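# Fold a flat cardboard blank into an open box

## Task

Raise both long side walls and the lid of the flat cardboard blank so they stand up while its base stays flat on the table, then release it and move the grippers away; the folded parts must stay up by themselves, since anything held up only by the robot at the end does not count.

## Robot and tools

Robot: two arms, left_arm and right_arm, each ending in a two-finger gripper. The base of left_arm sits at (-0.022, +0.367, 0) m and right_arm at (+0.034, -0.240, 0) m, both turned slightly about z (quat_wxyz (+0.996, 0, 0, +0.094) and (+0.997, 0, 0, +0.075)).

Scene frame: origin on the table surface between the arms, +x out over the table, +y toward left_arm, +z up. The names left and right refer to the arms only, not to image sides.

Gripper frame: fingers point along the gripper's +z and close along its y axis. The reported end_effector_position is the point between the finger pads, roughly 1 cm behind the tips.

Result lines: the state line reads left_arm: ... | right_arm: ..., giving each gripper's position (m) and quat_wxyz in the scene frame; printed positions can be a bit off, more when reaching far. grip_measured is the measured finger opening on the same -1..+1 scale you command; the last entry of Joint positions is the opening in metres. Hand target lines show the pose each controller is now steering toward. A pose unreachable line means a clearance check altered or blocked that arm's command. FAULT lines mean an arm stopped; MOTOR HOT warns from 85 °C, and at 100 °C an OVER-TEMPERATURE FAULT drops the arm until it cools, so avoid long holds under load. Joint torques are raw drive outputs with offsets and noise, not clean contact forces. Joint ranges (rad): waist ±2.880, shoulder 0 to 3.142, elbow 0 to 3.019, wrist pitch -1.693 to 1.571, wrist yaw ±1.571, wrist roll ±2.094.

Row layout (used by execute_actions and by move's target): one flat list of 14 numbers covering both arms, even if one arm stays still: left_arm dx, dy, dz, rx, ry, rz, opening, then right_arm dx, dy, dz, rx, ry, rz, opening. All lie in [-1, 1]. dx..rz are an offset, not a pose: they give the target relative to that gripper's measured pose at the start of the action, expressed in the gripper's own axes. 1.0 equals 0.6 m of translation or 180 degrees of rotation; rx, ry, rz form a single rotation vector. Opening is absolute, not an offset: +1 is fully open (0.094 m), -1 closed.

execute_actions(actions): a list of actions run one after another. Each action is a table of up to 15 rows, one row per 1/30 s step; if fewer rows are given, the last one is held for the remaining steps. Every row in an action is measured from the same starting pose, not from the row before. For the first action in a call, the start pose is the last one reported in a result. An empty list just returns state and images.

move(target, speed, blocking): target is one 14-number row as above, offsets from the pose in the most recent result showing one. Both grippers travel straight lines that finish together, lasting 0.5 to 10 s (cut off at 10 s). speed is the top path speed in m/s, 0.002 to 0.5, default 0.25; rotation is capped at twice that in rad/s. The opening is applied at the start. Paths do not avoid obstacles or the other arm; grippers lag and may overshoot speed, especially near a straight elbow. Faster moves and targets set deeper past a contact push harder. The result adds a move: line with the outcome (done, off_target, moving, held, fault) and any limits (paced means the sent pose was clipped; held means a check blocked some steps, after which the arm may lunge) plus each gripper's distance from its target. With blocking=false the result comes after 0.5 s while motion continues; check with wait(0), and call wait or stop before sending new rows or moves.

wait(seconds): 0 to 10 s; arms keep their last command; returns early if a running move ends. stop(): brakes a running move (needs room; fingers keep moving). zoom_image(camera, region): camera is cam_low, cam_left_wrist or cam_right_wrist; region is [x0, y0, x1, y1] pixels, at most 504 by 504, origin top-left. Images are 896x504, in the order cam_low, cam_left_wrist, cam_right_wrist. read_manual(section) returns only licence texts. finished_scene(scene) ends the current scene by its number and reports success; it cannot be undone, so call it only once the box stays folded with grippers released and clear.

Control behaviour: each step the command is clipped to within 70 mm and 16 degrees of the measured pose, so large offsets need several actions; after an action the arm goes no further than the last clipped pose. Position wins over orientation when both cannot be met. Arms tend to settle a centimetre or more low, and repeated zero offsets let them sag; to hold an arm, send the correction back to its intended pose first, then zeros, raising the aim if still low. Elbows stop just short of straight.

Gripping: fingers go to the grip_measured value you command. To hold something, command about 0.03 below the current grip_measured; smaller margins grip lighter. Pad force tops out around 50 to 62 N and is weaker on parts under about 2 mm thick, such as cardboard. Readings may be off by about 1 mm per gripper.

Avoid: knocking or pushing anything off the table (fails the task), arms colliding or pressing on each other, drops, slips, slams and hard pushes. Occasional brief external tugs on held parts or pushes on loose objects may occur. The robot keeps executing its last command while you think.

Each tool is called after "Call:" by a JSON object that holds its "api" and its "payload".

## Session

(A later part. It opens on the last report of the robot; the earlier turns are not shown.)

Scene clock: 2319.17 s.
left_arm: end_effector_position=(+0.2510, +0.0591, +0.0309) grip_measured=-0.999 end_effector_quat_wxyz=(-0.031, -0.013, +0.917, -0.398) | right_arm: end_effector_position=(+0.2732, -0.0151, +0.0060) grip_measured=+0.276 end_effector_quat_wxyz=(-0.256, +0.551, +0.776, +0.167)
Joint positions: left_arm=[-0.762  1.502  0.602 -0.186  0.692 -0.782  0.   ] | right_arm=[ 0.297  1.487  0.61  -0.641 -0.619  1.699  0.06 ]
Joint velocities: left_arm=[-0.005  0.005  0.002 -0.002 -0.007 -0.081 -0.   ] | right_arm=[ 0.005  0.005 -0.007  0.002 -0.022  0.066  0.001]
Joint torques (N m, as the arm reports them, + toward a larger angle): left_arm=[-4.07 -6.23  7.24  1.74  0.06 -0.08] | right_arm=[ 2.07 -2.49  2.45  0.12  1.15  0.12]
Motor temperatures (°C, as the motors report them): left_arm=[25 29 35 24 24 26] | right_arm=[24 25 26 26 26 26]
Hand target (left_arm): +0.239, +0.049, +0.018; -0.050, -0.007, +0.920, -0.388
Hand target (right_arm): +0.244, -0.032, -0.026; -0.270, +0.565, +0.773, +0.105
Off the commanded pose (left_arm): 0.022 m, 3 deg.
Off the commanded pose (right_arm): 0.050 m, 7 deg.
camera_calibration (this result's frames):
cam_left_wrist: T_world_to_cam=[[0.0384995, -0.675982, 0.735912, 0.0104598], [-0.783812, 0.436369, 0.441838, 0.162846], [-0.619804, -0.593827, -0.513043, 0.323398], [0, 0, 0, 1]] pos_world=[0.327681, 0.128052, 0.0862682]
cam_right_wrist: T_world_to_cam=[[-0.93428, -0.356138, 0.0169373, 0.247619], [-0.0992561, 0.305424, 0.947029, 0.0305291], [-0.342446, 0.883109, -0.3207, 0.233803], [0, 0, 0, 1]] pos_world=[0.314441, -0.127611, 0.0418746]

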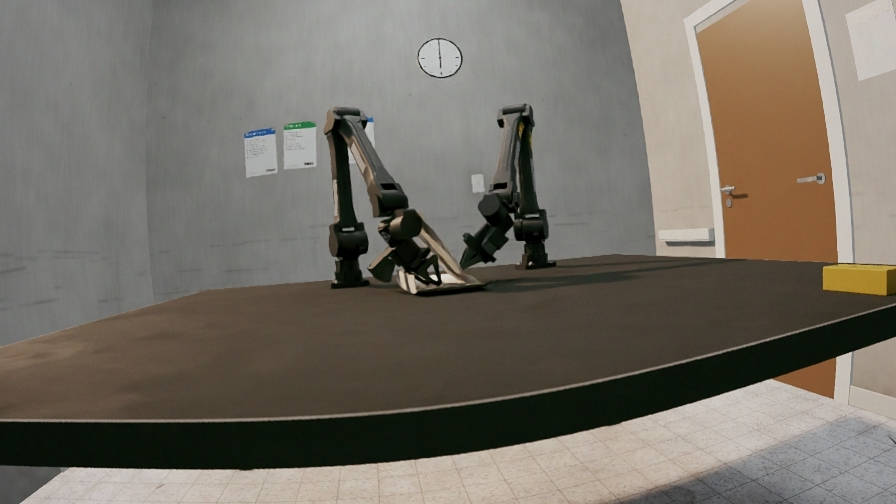

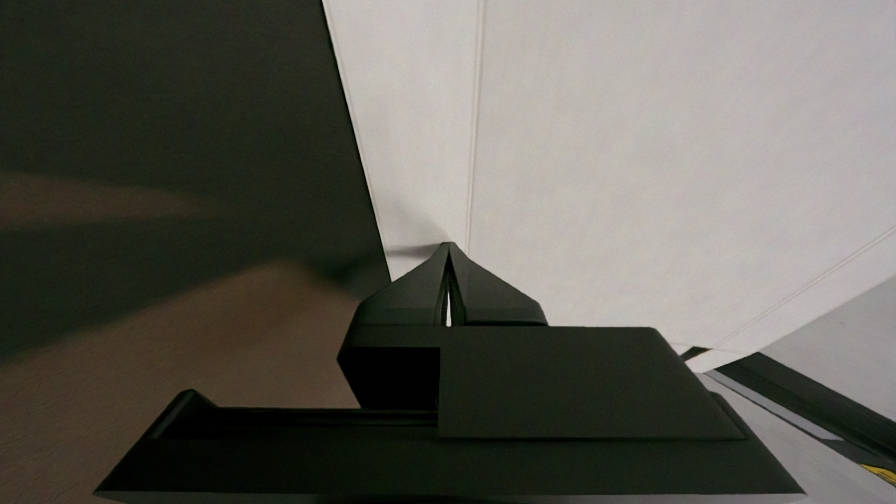

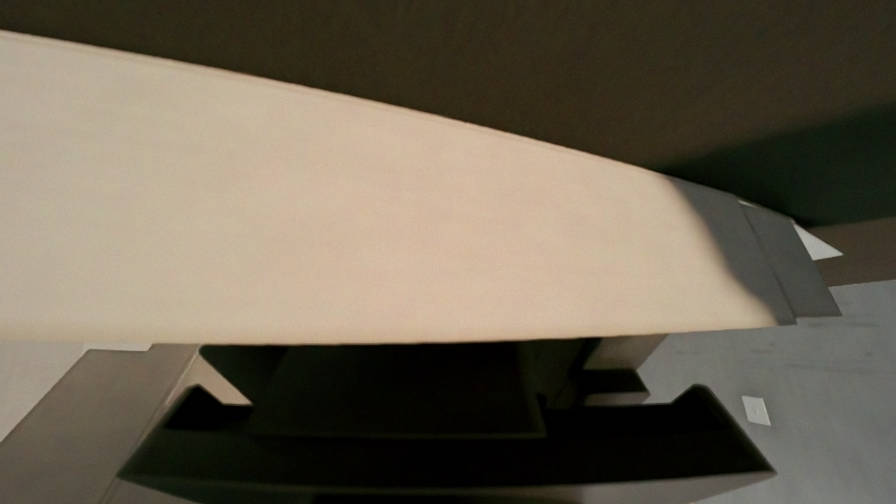

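Call:
{"api": "execute_actions", "payload": {"actions": [[[0.0178,0.0056,0.0327,-0.0072,0.0132,-0.0015,-1,-0.045,-0.050,0.048,0.033,-0.015,0.020,0.277],[0.0189,0.0061,0.0340,-0.0076,0.0140,-0.0014,-1,-0.045,-0.050,0.048,0.033,-0.015,0.020,0.277],[0.0200,0.0065,0.0353,-0.0080,0.0147,-0.0014,-1,-0.045,-0.050,0.048,0.033,-0.015,0.020,0.277],[0.0211,0.0069,0.0366,-0.0083,0.0154,-0.0014,-1,-0.045,-0.050,0.048,0.033,-0.015,0.020,0.277],[0.0222,0.0074,0.0379,-0.0087,0.0162,-0.0013,-1,-0.045,-0.050,0.048,0.033,-0.015,0.020,0.277],[0.0232,0.0078,0.0391,-0.0090,0.0169,-0.0013,-1,-0.045,-0.050,0.048,0.033,-0.015,0.020,0.277],[0.0243,0.0082,0.0404,-0.0094,0.0176,-0.0013,-1,-0.045,-0.050,0.048,0.033,-0.015,0.020,0.277],[0.0254,0.0086,0.0417,-0.0097,0.0183,-0.0012,-1,-0.045,-0.050,0.048,0.033,-0.015,0.020,0.277],[0.0265,0.0091,0.0430,-0.0101,0.0191,-0.0012,-1,-0.045,-0.050,0.048,0.033,-0.015,0.020,0.277],[0.0276,0.0095,0.0443,-0.0104,0.0198,-0.0012,-1,-0.045,-0.050,0.048,0.033,-0.015,0.020,0.277]]]}}

Call:
{"api": "wait", "payload": {"seconds": 0.6}}

Call:
{"api": "zoom_image", "payload": {"camera": "cam_low", "region": [360, 190, 520, 310]}}

Scene clock: 2347.17 s.
left_arm: end_effector_position=(+0.2483, +0.0568, +0.0274) grip_measured=-0.999 end_effector_quat_wxyz=(-0.034, -0.010, +0.918, -0.395) | right_arm: end_effector_position=(+0.2732, -0.0151, +0.0060) grip_measured=+0.276 end_effector_quat_wxyz=(-0.256, +0.551, +0.776, +0.167)
Joint positions: left_arm=[-0.772  1.512  0.602 -0.182  0.688 -0.782  0.   ] | right_arm=[ 0.297  1.487  0.61  -0.641 -0.619  1.698  0.06 ]
Joint velocities: left_arm=[ 0.005 -0.015 -0.002  0.002 -0.051 -0.022 -0.   ] | right_arm=[-0.005 -0.024 -0.027  0.007 -0.022  0.037  0.001]
Joint torques (N m, as the arm reports them, + toward a larger angle): left_arm=[-4.75 -5.41  7.3   1.39  0.18 -0.08] | right_arm=[ 2.06 -2.44  2.46  0.14  1.15  0.1 ]
Motor temperatures (°C, as the motors report them): left_arm=[25 29 35 23 24 26] | right_arm=[24 25 26 26 26 26]
Hand target (left_arm): +0.232, +0.046, +0.011; -0.060, -0.002, +0.922, -0.382
Hand target (right_arm): +0.244, -0.032, -0.026; -0.270, +0.564, +0.773, +0.105
Off the commanded pose (left_arm): 0.027 m, 4 deg.
Off the commanded pose (right_arm): 0.050 m, 7 deg.
camera_calibration (this result's frames):
cam_left_wrist: T_world_to_cam=[[0.0346401, -0.680551, 0.731882, 0.0128961], [-0.779379, 0.440015, 0.446043, 0.161798], [-0.625594, -0.585864, -0.515165, 0.319648], [0, 0, 0, 1]] pos_world=[0.325626, 0.124853, 0.0830644]
cam_right_wrist: T_world_to_cam=[[-0.934173, -0.356429, 0.0167155, 0.247587], [-0.0995464, 0.305316, 0.947034, 0.0306068], [-0.342654, 0.883029, -0.320699, 0.233858], [0, 0, 0, 1]] pos_world=[0.314468, -0.127601, 0.041874]

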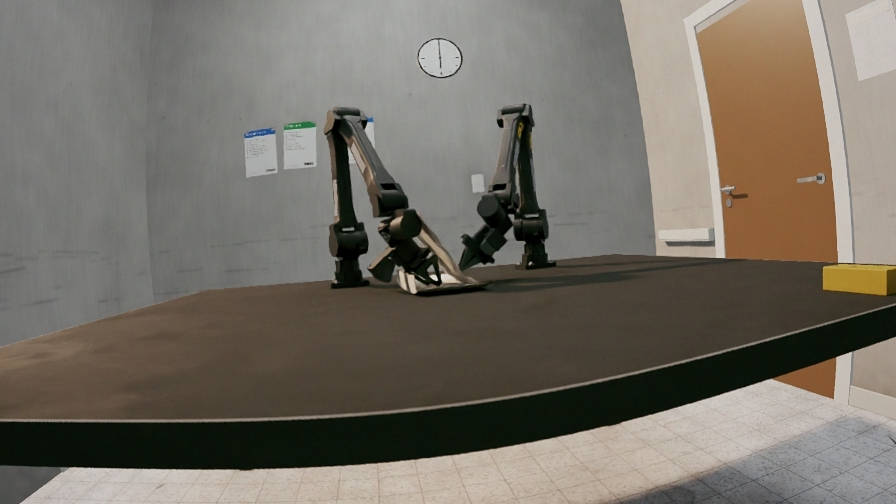

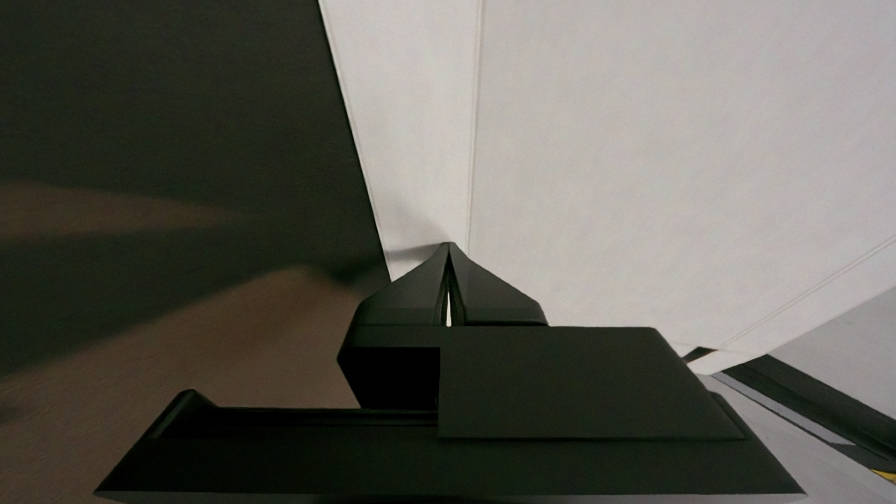

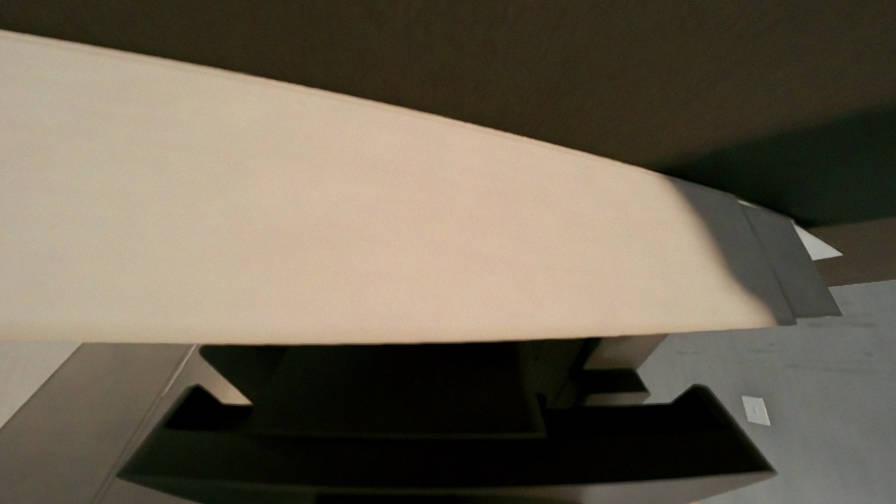

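Scene clock: 2347.77 s.
left_arm: end_effector_position=(+0.2483, +0.0568, +0.0274) grip_measured=-0.999 end_effector_quat_wxyz=(-0.034, -0.010, +0.918, -0.395) | right_arm: end_effector_position=(+0.2732, -0.0151, +0.0060) grip_measured=+0.276 end_effector_quat_wxyz=(-0.256, +0.551, +0.776, +0.167)
Joint positions: left_arm=[-0.772  1.512  0.602 -0.182  0.688 -0.782  0.   ] | right_arm=[ 0.297  1.487  0.61  -0.641 -0.619  1.698  0.06 ]
Joint velocities: left_arm=[ 0.005 -0.005  0.012 -0.007 -0.095 -0.022 -0.   ] | right_arm=[ 0.005 -0.005 -0.012  0.002 -0.037  0.022 -0.   ]
Joint torques (N m, as the arm reports them, + toward a larger angle): left_arm=[-4.56 -5.7   7.33  1.47  0.17 -0.08] | right_arm=[ 2.03 -2.49  2.46  0.12  1.16  0.1 ]
Motor temperatures (°C, as the motors report them): left_arm=[25 29 35 23 24 26] | right_arm=[24 25 26 26 26 26]
Hand target (left_arm): +0.232, +0.046, +0.011; -0.060, -0.002, +0.922, -0.382
Hand target (right_arm): +0.244, -0.032, -0.026; -0.270, +0.564, +0.773, +0.105
Off the commanded pose (left_arm): 0.027 m, 4 deg.
Off the commanded pose (right_arm): 0.050 m, 7 deg.
wait: 0.60 s; at rest by 0.17 s
camera_calibration (this result's frames):
cam_left_wrist: T_world_to_cam=[[0.0346401, -0.680551, 0.731882, 0.0128961], [-0.779379, 0.440015, 0.446043, 0.161798], [-0.625594, -0.585864, -0.515165, 0.319648], [0, 0, 0, 1]] pos_world=[0.325626, 0.124853, 0.0830644]
cam_right_wrist: T_world_to_cam=[[-0.934173, -0.356429, 0.0167155, 0.247587], [-0.0995464, 0.305316, 0.947034, 0.0306068], [-0.342654, 0.883029, -0.320699, 0.233858], [0, 0, 0, 1]] pos_world=[0.314468, -0.127601, 0.041874]

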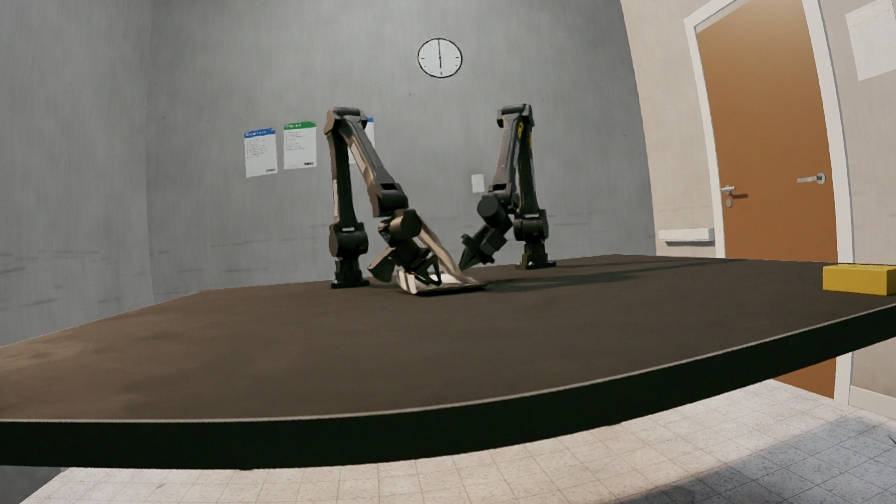

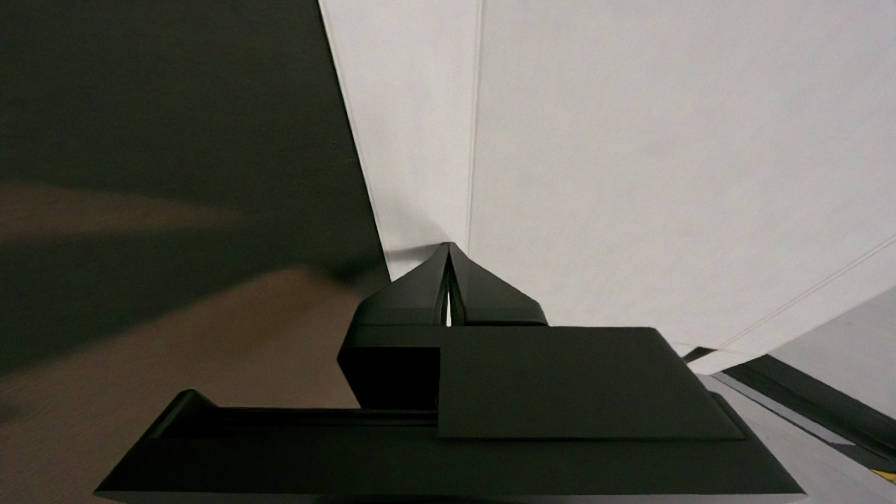

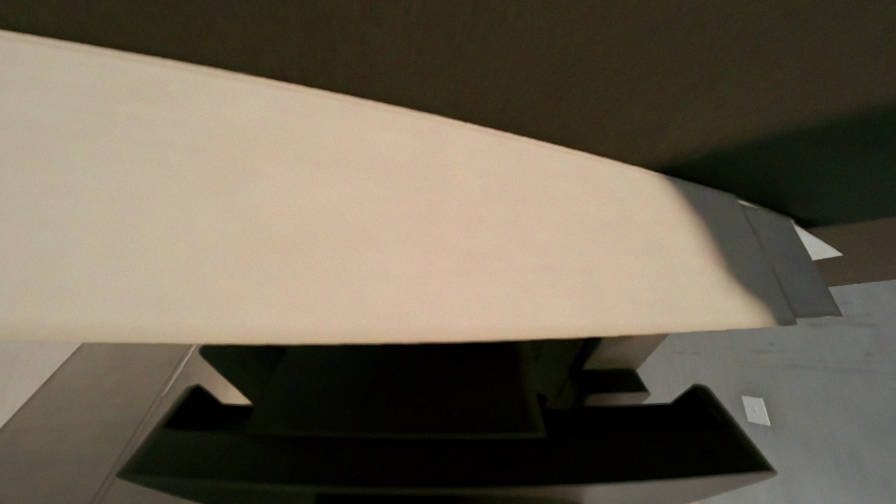

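Region (360, 190, 520, 310) of cam_low's 896x504 image, scaled by 3.150, with more detail than that image has; it fills the top 378 rows of this view, and the rest is white.

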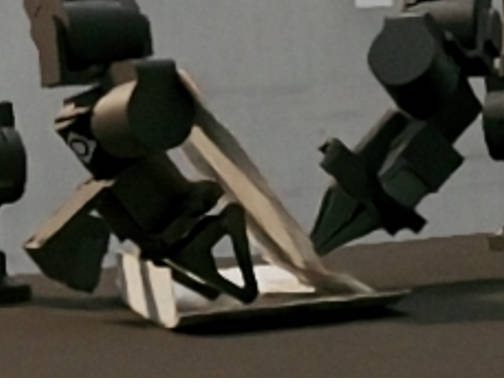

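Call:
{"api": "execute_actions", "payload": {"actions": [[[0.0239,0.0076,0.0383,-0.0085,0.0178,-0.0021,-1,-0.045,-0.050,0.048,0.033,-0.015,0.020,0.277],[0.0246,0.0080,0.0392,-0.0087,0.0183,-0.0021,-1,-0.045,-0.050,0.048,0.033,-0.015,0.020,0.277],[0.0253,0.0083,0.0400,-0.0090,0.0188,-0.0021,-1,-0.045,-0.050,0.048,0.033,-0.015,0.020,0.277],[0.0260,0.0087,0.0409,-0.0092,0.0193,-0.0021,-1,-0.045,-0.050,0.048,0.033,-0.015,0.020,0.277],[0.0268,0.0090,0.0417,-0.0095,0.0197,-0.0022,-1,-0.045,-0.050,0.048,0.033,-0.015,0.020,0.277],[0.0275,0.0093,0.0425,-0.0097,0.0202,-0.0022,-1,-0.045,-0.050,0.048,0.033,-0.015,0.020,0.277],[0.0282,0.0097,0.0434,-0.0100,0.0207,-0.0022,-1,-0.045,-0.050,0.048,0.033,-0.015,0.020,0.277],[0.0289,0.0100,0.0442,-0.0102,0.0212,-0.0022,-1,-0.045,-0.050,0.048,0.033,-0.015,0.020,0.277]]]}}

Call:
{"api": "zoom_image", "payload": {"camera": "cam_low", "region": [420, 240, 500, 300]}}

Scene clock: 2368.20 s.
left_arm: end_effector_position=(+0.2457, +0.0551, +0.0252) grip_measured=-0.999 end_effector_quat_wxyz=(-0.037, -0.008, +0.919, -0.393) | right_arm: end_effector_position=(+0.2732, -0.0151, +0.0060) grip_measured=+0.276 end_effector_quat_wxyz=(-0.255, +0.551, +0.777, +0.167)
Joint positions: left_arm=[-0.779  1.518  0.602 -0.181  0.687 -0.782  0.   ] | right_arm=[ 0.297  1.487  0.61  -0.641 -0.619  1.698  0.06 ]
Joint velocities: left_arm=[-0.015 -0.015 -0.007 -0.002  0.007  0.007 -0.001] | right_arm=[-0.015  0.015 -0.032  0.002  0.022 -0.037 -0.001]
Joint torques (N m, as the arm reports them, + toward a larger angle): left_arm=[-4.13 -5.13  7.27  1.18  0.21 -0.07] | right_arm=[ 2.08 -2.47  2.45  0.12  1.16  0.1 ]
Motor temperatures (°C, as the motors report them): left_arm=[25 29 35 23 24 26] | right_arm=[24 25 26 26 25 26]
Hand target (left_arm): +0.229, +0.044, +0.008; -0.065, +0.000, +0.923, -0.379
Hand target (right_arm): +0.244, -0.032, -0.026; -0.270, +0.564, +0.773, +0.105
Off the commanded pose (left_arm): 0.028 m, 4 deg.
Off the commanded pose (right_arm): 0.050 m, 7 deg.
camera_calibration (this result's frames):
cam_left_wrist: T_world_to_cam=[[0.0326954, -0.683006, 0.729681, 0.0141299], [-0.774487, 0.444151, 0.450443, 0.159987], [-0.631744, -0.579856, -0.514458, 0.317076], [0, 0, 0, 1]] pos_world=[0.323757, 0.122451, 0.0807468]
cam_right_wrist: T_world_to_cam=[[-0.934065, -0.356721, 0.0164937, 0.247554], [-0.0998367, 0.305208, 0.947038, 0.0306845], [-0.342862, 0.882949, -0.320698, 0.233914], [0, 0, 0, 1]] pos_world=[0.314496, -0.127591, 0.0418734]

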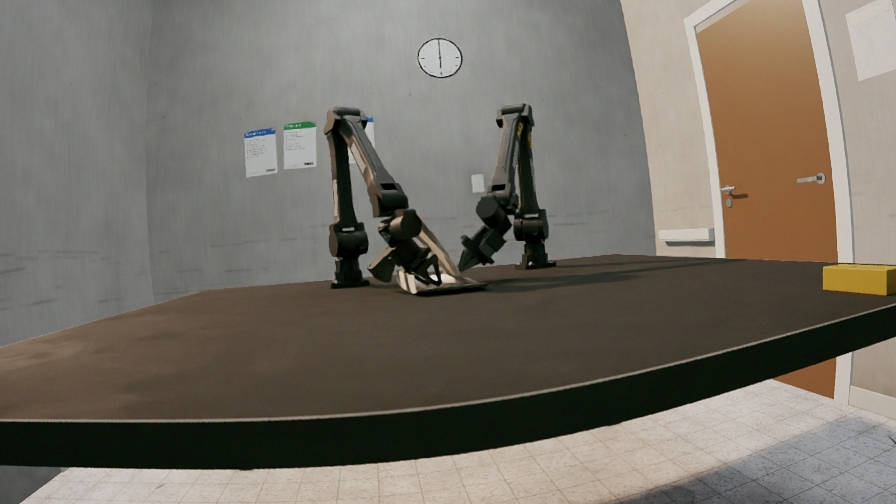

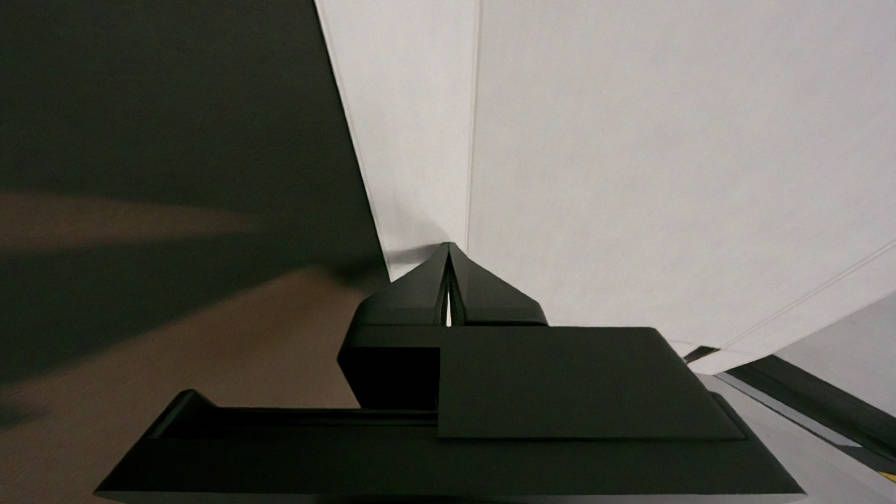

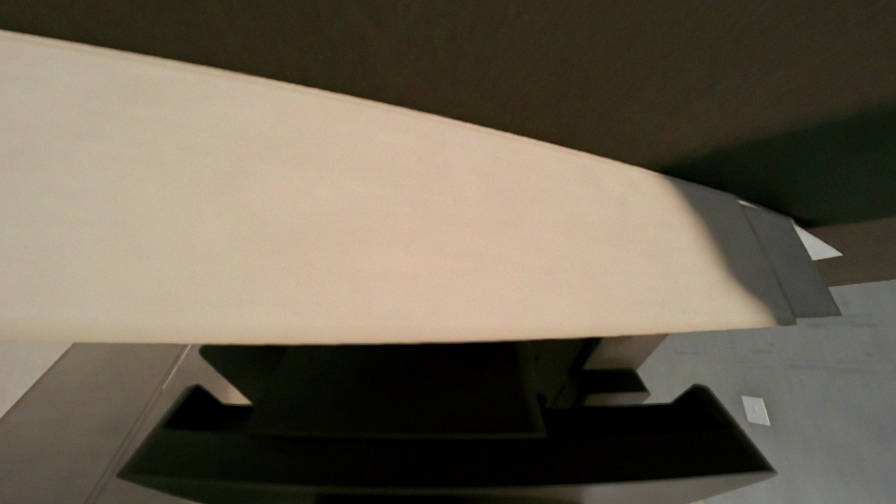

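Region (420, 240, 500, 300) of cam_low's 896x504 image, scaled by 6.300, with more detail than that image has; it fills the top 378 rows of this view, and the rest is white.

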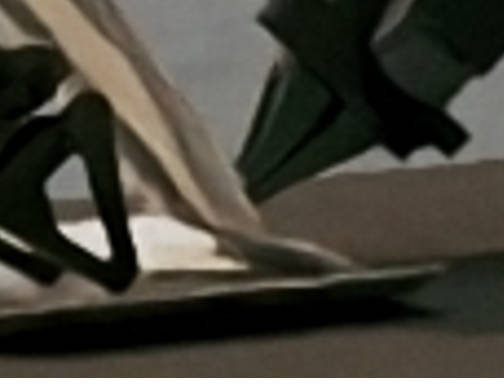

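Call:
{"api": "execute_actions", "payload": {"actions": [[[0.0234,0.0088,0.0357,-0.0077,0.0163,-0.0019,-1,-0.045,-0.050,0.048,0.033,-0.015,0.020,0.277],[0.0219,0.0086,0.0308,-0.0073,0.0155,-0.0018,-1,-0.045,-0.050,0.048,0.033,-0.015,0.020,0.277],[0.0199,0.0083,0.0238,-0.0067,0.0143,-0.0017,-1,-0.045,-0.050,0.048,0.033,-0.015,0.020,0.277],[0.0178,0.0081,0.0169,-0.0062,0.0131,-0.0015,-1,-0.045,-0.050,0.048,0.033,-0.015,0.020,0.277],[0.0158,0.0079,0.0099,-0.0056,0.0119,-0.0014,-1,-0.045,-0.050,0.048,0.033,-0.015,0.020,0.277],[0.0137,0.0076,0.0030,-0.0050,0.0107,-0.0013,-1,-0.045,-0.050,0.048,0.033,-0.015,0.020,0.277],[0.0116,0.0074,-0.0039,-0.0045,0.0095,-0.0011,-1,-0.045,-0.050,0.048,0.033,-0.015,0.020,0.277],[0.0096,0.0071,-0.0109,-0.0039,0.0083,-0.0010,-1,-0.045,-0.050,0.048,0.033,-0.015,0.020,0.277],[0.0075,0.0069,-0.0178,-0.0034,0.0071,-0.0008,-1,-0.045,-0.050,0.048,0.033,-0.015,0.020,0.277],[0.0054,0.0066,-0.0248,-0.0028,0.0060,-0.0007,-1,-0.045,-0.050,0.048,0.033,-0.015,0.020,0.277],[0.0034,0.0064,-0.0317,-0.0022,0.0048,-0.0006,-1,-0.045,-0.050,0.048,0.033,-0.015,0.020,0.277],[0.0013,0.0061,-0.0387,-0.0017,0.0036,-0.0004,-1,-0.045,-0.050,0.048,0.033,-0.015,0.020,0.277],[-0.0008,0.0059,-0.0456,-0.0011,0.0024,-0.0003,-1,-0.045,-0.050,0.048,0.033,-0.015,0.020,0.277],[-0.0028,0.0056,-0.0526,-0.0006,0.0012,-0.0001,-1,-0.045,-0.050,0.048,0.033,-0.015,0.020,0.277],[-0.0049,0.0054,-0.0595,0,0,0,-1,-0.045,-0.050,0.048,0.033,-0.015,0.020,0.277]]]}}

Call:
{"api": "move", "payload": {"target": [0.0123,0.0886,-0.2611,0,0,0,-1,-0.045,-0.050,0.048,0.033,-0.015,0.020,0.277], "speed": 0.15}}

Call:
{"api": "zoom_image", "payload": {"camera": "cam_low", "region": [360, 160, 540, 310]}}

Scene clock: 2393.93 s.
left_arm: end_effector_position=(+0.2453, +0.0738, +0.0369) grip_measured=-0.999 end_effector_quat_wxyz=(-0.048, -0.016, +0.919, -0.391) | right_arm: end_effector_position=(+0.2732, -0.0151, +0.0060) grip_measured=+0.276 end_effector_quat_wxyz=(-0.255, +0.551, +0.777, +0.167)
Joint positions: left_arm=[-0.73   1.468  0.602 -0.286  0.715 -0.735  0.   ] | right_arm=[ 0.297  1.487  0.61  -0.641 -0.619  1.698  0.06 ]
Joint velocities: left_arm=[ 0.249 -0.122 -0.012 -0.369  0.125  0.168 -0.   ] | right_arm=[-0.015 -0.015  0.002 -0.007 -0.007  0.007 -0.   ]
Joint torques (N m, as the arm reports them, + toward a larger angle): left_arm=[  0.51 -11.14   7.12   1.05   0.44   0.22] | right_arm=[ 2.08 -2.49  2.46  0.12  1.15  0.1 ]
Motor temperatures (°C, as the motors report them): left_arm=[25 29 35 23 24 26] | right_arm=[24 25 26 26 25 26]
Hand target (left_arm): +0.251, +0.082, +0.046; -0.036, -0.009, +0.918, -0.394
Hand target (right_arm): +0.244, -0.032, -0.026; -0.270, +0.564, +0.773, +0.105
Off the commanded pose (left_arm): 0.015 m, 2 deg.
Off the commanded pose (right_arm): 0.050 m, 7 deg.
camera_calibration (this result's frames):
cam_left_wrist: T_world_to_cam=[[0.0553507, -0.687011, 0.724536, 0.0133438], [-0.764487, 0.437609, 0.473347, 0.143301], [-0.642258, -0.580099, -0.500989, 0.335715], [0, 0, 0, 1]] pos_world=[0.324429, 0.141205, 0.0906904]
cam_right_wrist: T_world_to_cam=[[-0.934065, -0.356721, 0.0164937, 0.247554], [-0.0998367, 0.305208, 0.947038, 0.0306845], [-0.342862, 0.882949, -0.320698, 0.233914], [0, 0, 0, 1]] pos_world=[0.314496, -0.127591, 0.0418734]

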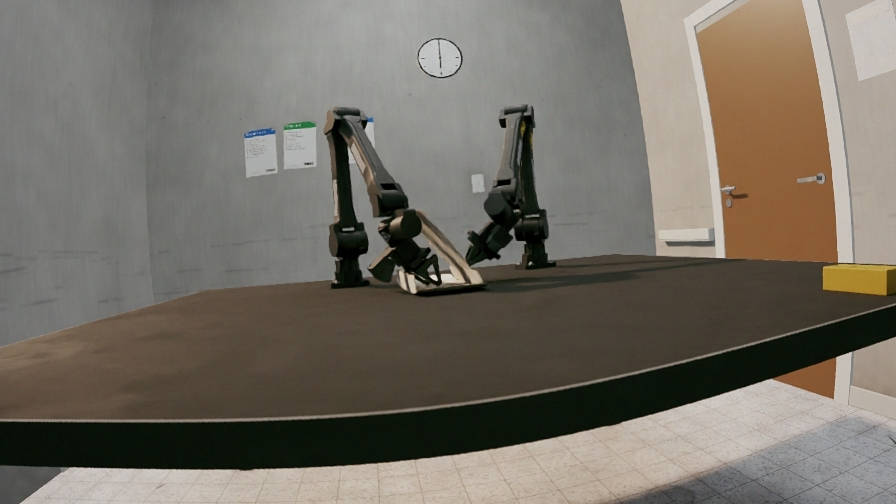

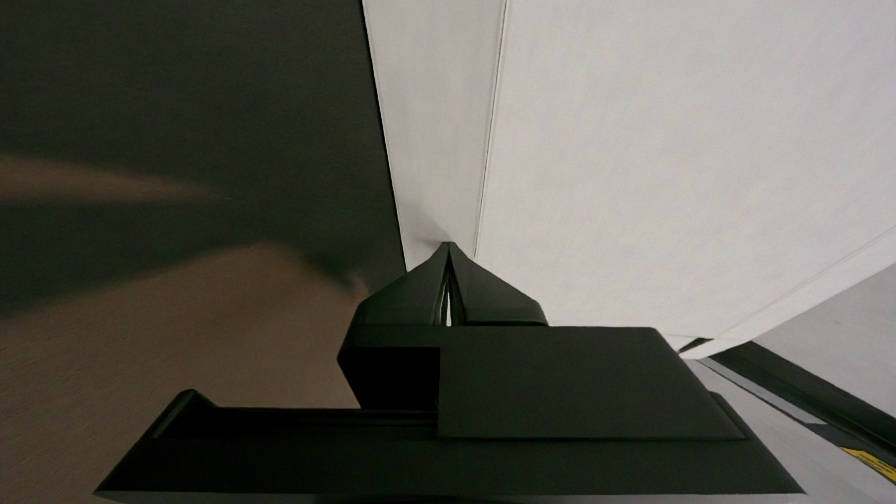

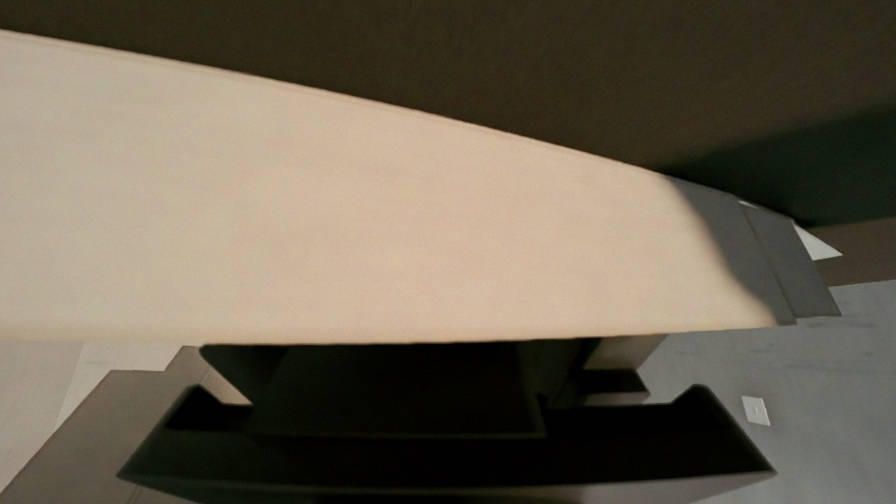

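Scene clock: 2395.67 s.
left_arm: end_effector_position=(+0.2250, +0.2220, +0.0858) grip_measured=-0.999 end_effector_quat_wxyz=(-0.080, -0.029, +0.919, -0.384) | right_arm: end_effector_position=(+0.2729, -0.0148, +0.0061) grip_measured=+0.276 end_effector_quat_wxyz=(-0.257, +0.550, +0.777, +0.168)
Joint positions: left_arm=[-0.271  1.271  0.611 -1.005  0.803 -0.107  0.   ] | right_arm=[ 0.297  1.489  0.61  -0.642 -0.623  1.695  0.06 ]
Joint velocities: left_arm=[ 0.005 -0.005  0.012 -0.007 -0.066 -0.022 -0.001] | right_arm=[-0.024 -0.005 -0.002  0.002  0.007  0.007  0.001]
Joint torques (N m, as the arm reports them, + toward a larger angle): left_arm=[-0.17 -7.74 11.98 -0.16  0.69  0.18] | right_arm=[ 2.09 -2.59  2.42  0.16  1.33  0.12]
Motor temperatures (°C, as the motors report them): left_arm=[25 29 35 23 24 26] | right_arm=[24 25 26 26 25 26]
Hand target (left_arm): +0.246, +0.222, +0.106; -0.050, -0.015, +0.919, -0.390
Hand target (right_arm): +0.244, -0.032, -0.026; -0.270, +0.564, +0.774, +0.105
Off the commanded pose (left_arm): 0.030 m, 4 deg.
Off the commanded pose (right_arm): 0.049 m, 7 deg.
move: off_target (left_arm, right_arm)
camera_calibration (this result's frames):
cam_left_wrist: T_world_to_cam=[[0.105066, -0.695569, 0.710735, 0.07267], [-0.729064, 0.432184, 0.530738, 0.0280932], [-0.676333, -0.573934, -0.461707, 0.436142], [0, 0, 0, 1]] pos_world=[0.307824, 0.288722, 0.13481]
cam_right_wrist: T_world_to_cam=[[-0.933318, -0.358623, 0.0175267, 0.24706], [-0.0982949, 0.302153, 0.948178, 0.0300686], [-0.345334, 0.883229, -0.317255, 0.234204], [0, 0, 0, 1]] pos_world=[0.31442, -0.127339, 0.0414618]

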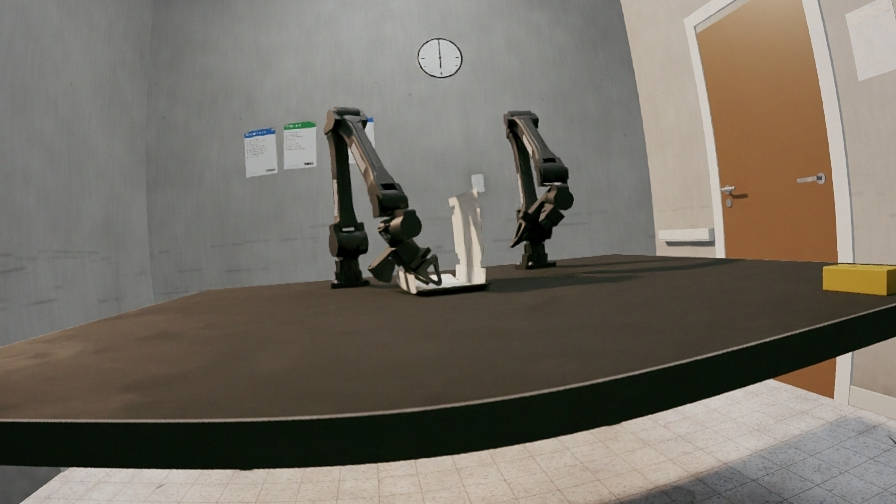

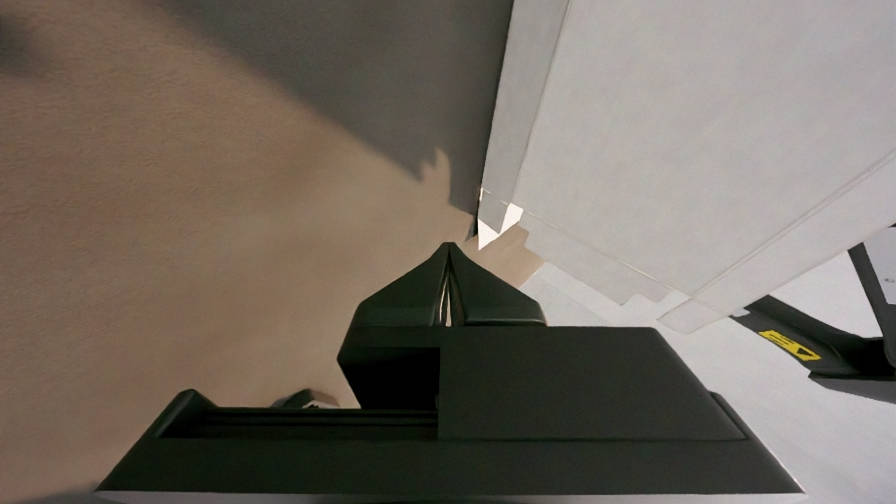

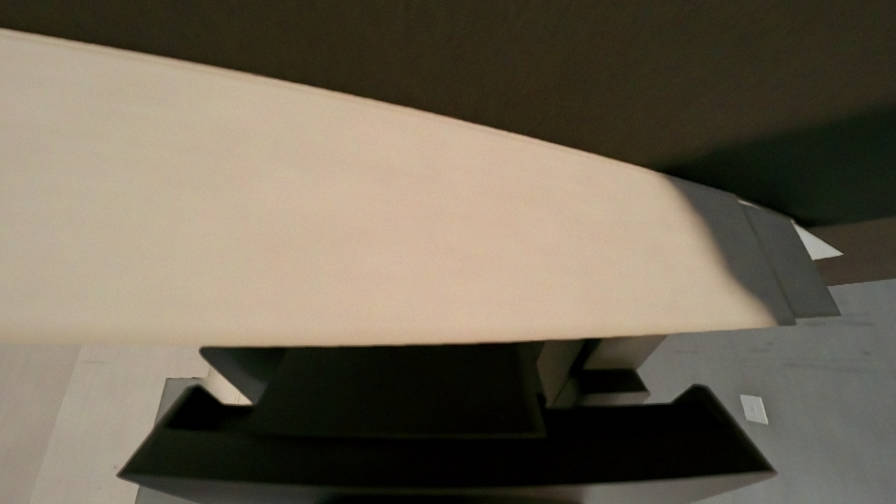

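Region (360, 160, 540, 310) of cam_low's 896x504 image, scaled by 2.800, with more detail than that image has.

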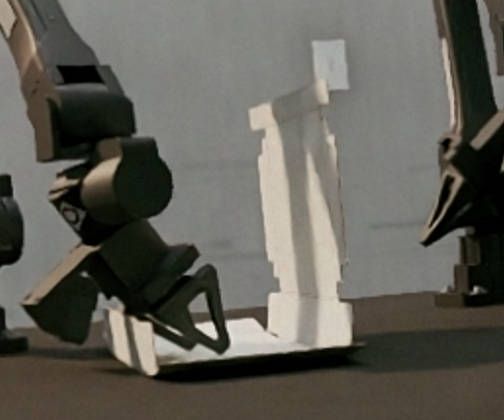

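Call:
{"api": "execute_actions", "payload": {"actions": [[[-0.0144,-0.0137,-0.0137,0,-0.0074,0.0075,-1,-0.0400,-0.0459,0.0420,0.0291,-0.0141,0.0173,0.277],[-0.0144,-0.0137,-0.0137,0,-0.0074,0.0075,-1,-0.0337,-0.0408,0.0345,0.0243,-0.0129,0.0140,0.277],[-0.0144,-0.0137,-0.0137,0,-0.0074,0.0075,-1,-0.0249,-0.0336,0.0239,0.0174,-0.0113,0.0094,0.277],[-0.0144,-0.0137,-0.0137,0,-0.0074,0.0075,-1,-0.0149,-0.0254,0.0119,0.0097,-0.0095,0.0041,0.277],[-0.0144,-0.0137,-0.0137,0,-0.0074,0.0075,-1,-0.0048,-0.0172,-0.0001,0.0019,-0.0076,-0.0012,0.277],[-0.0144,-0.0137,-0.0137,0,-0.0074,0.0075,-1,0.0065,-0.0080,-0.0137,-0.0069,-0.0056,-0.0072,0.277],[-0.0144,-0.0137,-0.0137,0,-0.0074,0.0075,-1,0.0178,0.0013,-0.0272,-0.0156,-0.0035,-0.0132,0.277],[-0.0144,-0.0137,-0.0137,0,-0.0074,0.0075,-1,0.0290,0.0105,-0.0407,-0.0243,-0.0014,-0.0192,0.277],[-0.0144,-0.0137,-0.0137,0,-0.0074,0.0075,-1,0.0403,0.0197,-0.0543,-0.0331,0.0006,-0.0252,0.277],[-0.0144,-0.0137,-0.0137,0,-0.0074,0.0075,-1,0.0504,0.0279,-0.0663,-0.0409,0.0025,-0.0305,0.277],[-0.0144,-0.0137,-0.0137,0,-0.0074,0.0075,-1,0.0604,0.0361,-0.0783,-0.0486,0.0043,-0.0358,0.277],[-0.0144,-0.0137,-0.0137,0,-0.0074,0.0075,-1,0.0680,0.0423,-0.0874,-0.0545,0.0057,-0.0398,0.277],[-0.0144,-0.0137,-0.0137,0,-0.0074,0.0075,-1,0.0742,0.0474,-0.0949,-0.0593,0.0069,-0.0431,0.277],[-0.0144,-0.0137,-0.0137,0,-0.0074,0.0075,-1,0.0780,0.0505,-0.0994,-0.0623,0.0075,-0.0451,0.277],[-0.0144,-0.0137,-0.0137,0,-0.0074,0.0075,-1,0.0805,0.0525,-0.1024,-0.0642,0.0080,-0.0464,0.277]]]}}

Call:
{"api": "wait", "payload": {"seconds": 0.8}}

Scene clock: 2447.40 s.
left_arm: end_effector_position=(+0.2250, +0.2220, +0.0858) grip_measured=-0.999 end_effector_quat_wxyz=(-0.079, -0.028, +0.919, -0.385) | right_arm: end_effector_position=(+0.2849, -0.0093, +0.0590) grip_measured=+0.276 end_effector_quat_wxyz=(-0.214, +0.525, +0.788, +0.240)
Joint positions: left_arm=[-0.271  1.271  0.611 -1.005  0.803 -0.104  0.   ] | right_arm=[ 0.297  1.3    0.599 -0.642 -0.62   1.695  0.06 ]
Joint velocities: left_arm=[ 0.005  0.005 -0.002 -0.017 -0.066 -0.022 -0.001] | right_arm=[-0.005 -0.591  0.022  0.012 -0.037 -0.007 -0.   ]
Joint torques (N m, as the arm reports them, + toward a larger angle): left_arm=[-1.13 -7.34  9.67  0.32  0.32  0.05] | right_arm=[ 1.23 -7.2   9.67  1.09 -0.5   0.15]
Motor temperatures (°C, as the motors report them): left_arm=[25 29 37 23 24 26] | right_arm=[24 25 26 26 26 26]
Hand target (left_arm): +0.235, +0.222, +0.096; -0.065, -0.023, +0.920, -0.385
Hand target (right_arm): +0.303, -0.001, +0.082; -0.198, +0.514, +0.789, +0.271
Off the commanded pose (left_arm): 0.014 m, 2 deg.
Off the commanded pose (right_arm): 0.032 m, 4 deg.
camera_calibration (this result's frames):
cam_left_wrist: T_world_to_cam=[[0.102054, -0.695518, 0.711224, 0.0732943], [-0.729301, 0.433924, 0.52899, 0.0279101], [-0.676539, -0.572682, -0.462958, 0.436017], [0, 0, 0, 1]] pos_world=[0.307858, 0.288566, 0.134965]
cam_right_wrist: T_world_to_cam=[[-0.921644, -0.353619, -0.159768, 0.266514], [-0.251588, 0.23109, 0.939841, 0.0228847], [-0.295425, 0.906395, -0.301949, 0.235349], [0, 0, 0, 1]] pos_world=[0.320916, -0.124363, 0.0921357]

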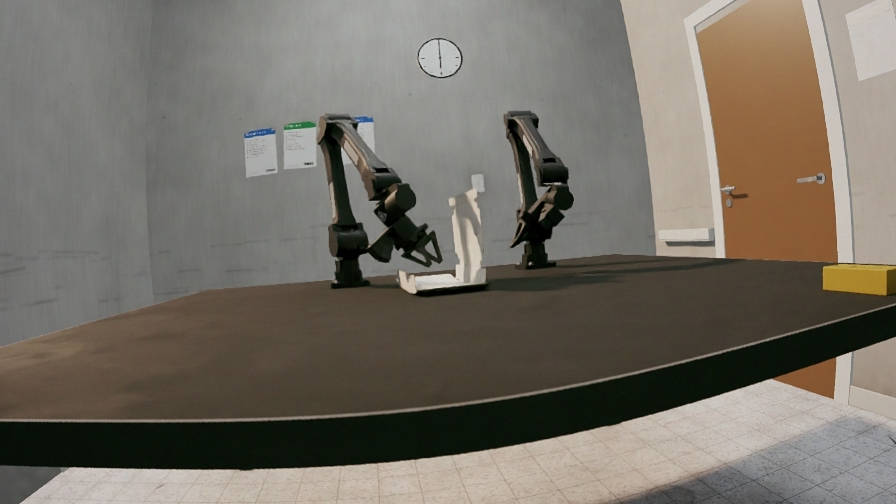

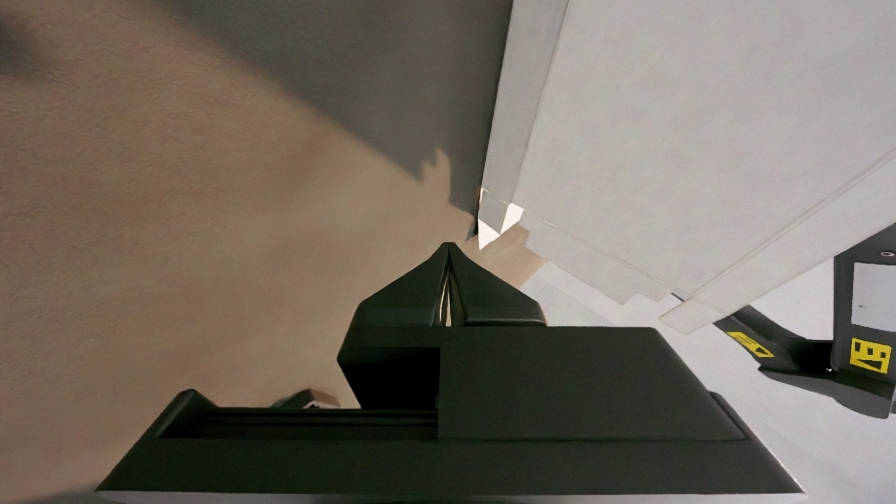

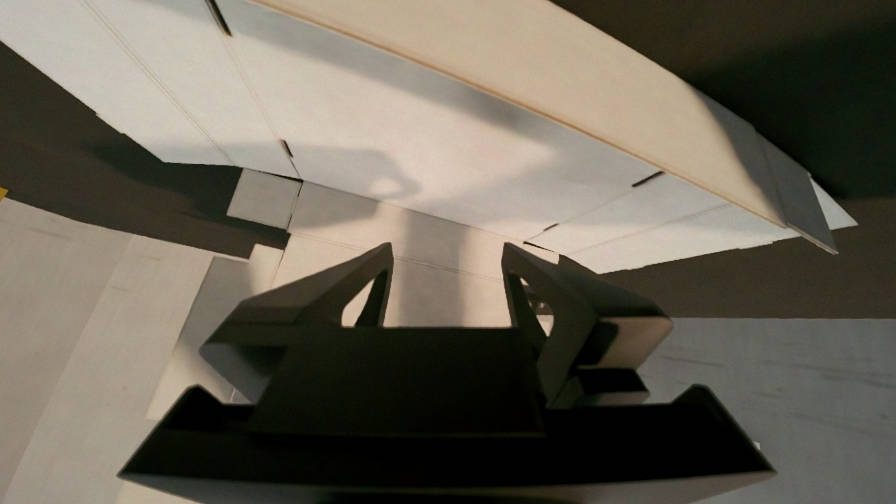

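Scene clock: 2448.20 s.
left_arm: end_effector_position=(+0.2250, +0.2220, +0.0858) grip_measured=-0.999 end_effector_quat_wxyz=(-0.079, -0.028, +0.919, -0.385) | right_arm: end_effector_position=(+0.2867, -0.0082, +0.0690) grip_measured=+0.276 end_effector_quat_wxyz=(-0.207, +0.519, +0.789, +0.254)
Joint positions: left_arm=[-0.271  1.271  0.611 -1.005  0.803 -0.104  0.   ] | right_arm=[ 0.297  1.267  0.599 -0.642 -0.621  1.695  0.06 ]
Joint velocities: left_arm=[ 0.005  0.005 -0.002 -0.007 -0.037  0.022  0.   ] | right_arm=[-0.005 -0.005 -0.007 -0.017 -0.007  0.022  0.   ]
Joint torques (N m, as the arm reports them, + toward a larger angle): left_arm=[-0.88 -7.7   9.68  0.27  0.3   0.06] | right_arm=[ 1.24 -7.33  9.88  1.11 -0.52  0.15]
Motor temperatures (°C, as the motors report them): left_arm=[25 29 37 23 24 26] | right_arm=[24 25 26 26 26 26]
Hand target (left_arm): +0.235, +0.222, +0.096; -0.065, -0.023, +0.920, -0.385
Hand target (right_arm): +0.303, -0.001, +0.082; -0.198, +0.514, +0.789, +0.271
Off the commanded pose (left_arm): 0.014 m, 2 deg.
Off the commanded pose (right_arm): 0.023 m, 2 deg.
wait: 0.80 s; at rest by 0.27 s
camera_calibration (this result's frames):
cam_left_wrist: T_world_to_cam=[[0.102054, -0.695518, 0.711224, 0.0732943], [-0.729301, 0.433924, 0.52899, 0.0279101], [-0.676539, -0.572682, -0.462958, 0.436017], [0, 0, 0, 1]] pos_world=[0.307858, 0.288566, 0.134965]
cam_right_wrist: T_world_to_cam=[[-0.916495, -0.351235, -0.191495, 0.27093], [-0.278618, 0.216929, 0.935582, 0.021623], [-0.287068, 0.910811, -0.296675, 0.235229], [0, 0, 0, 1]] pos_world=[0.321857, -0.12378, 0.101438]

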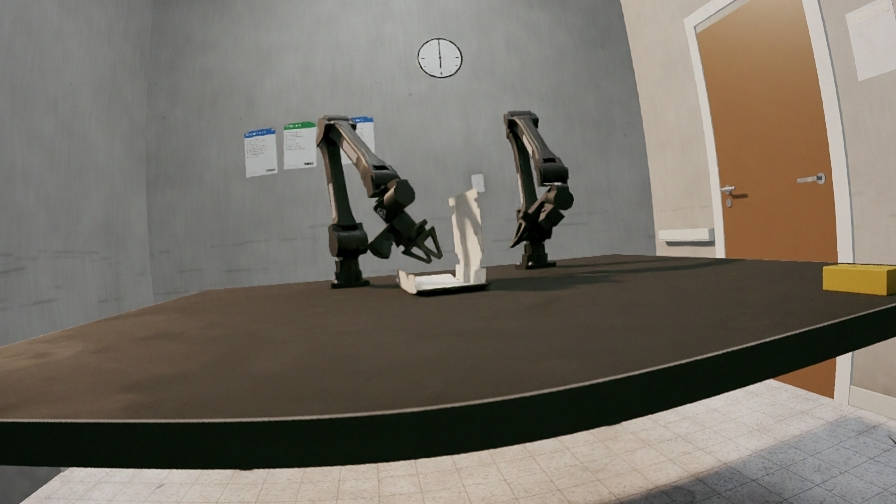

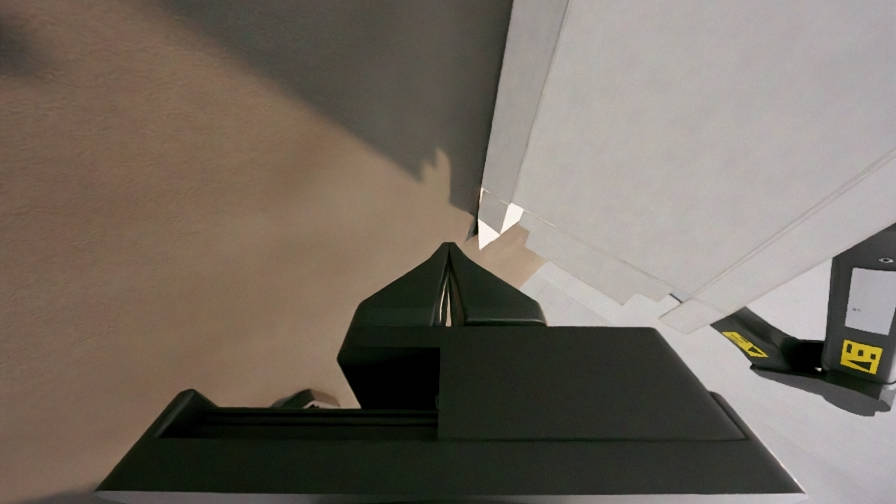

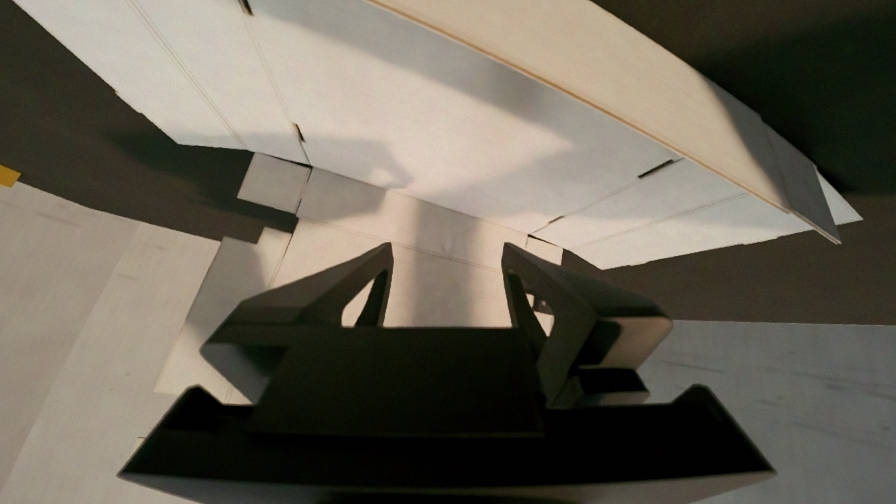

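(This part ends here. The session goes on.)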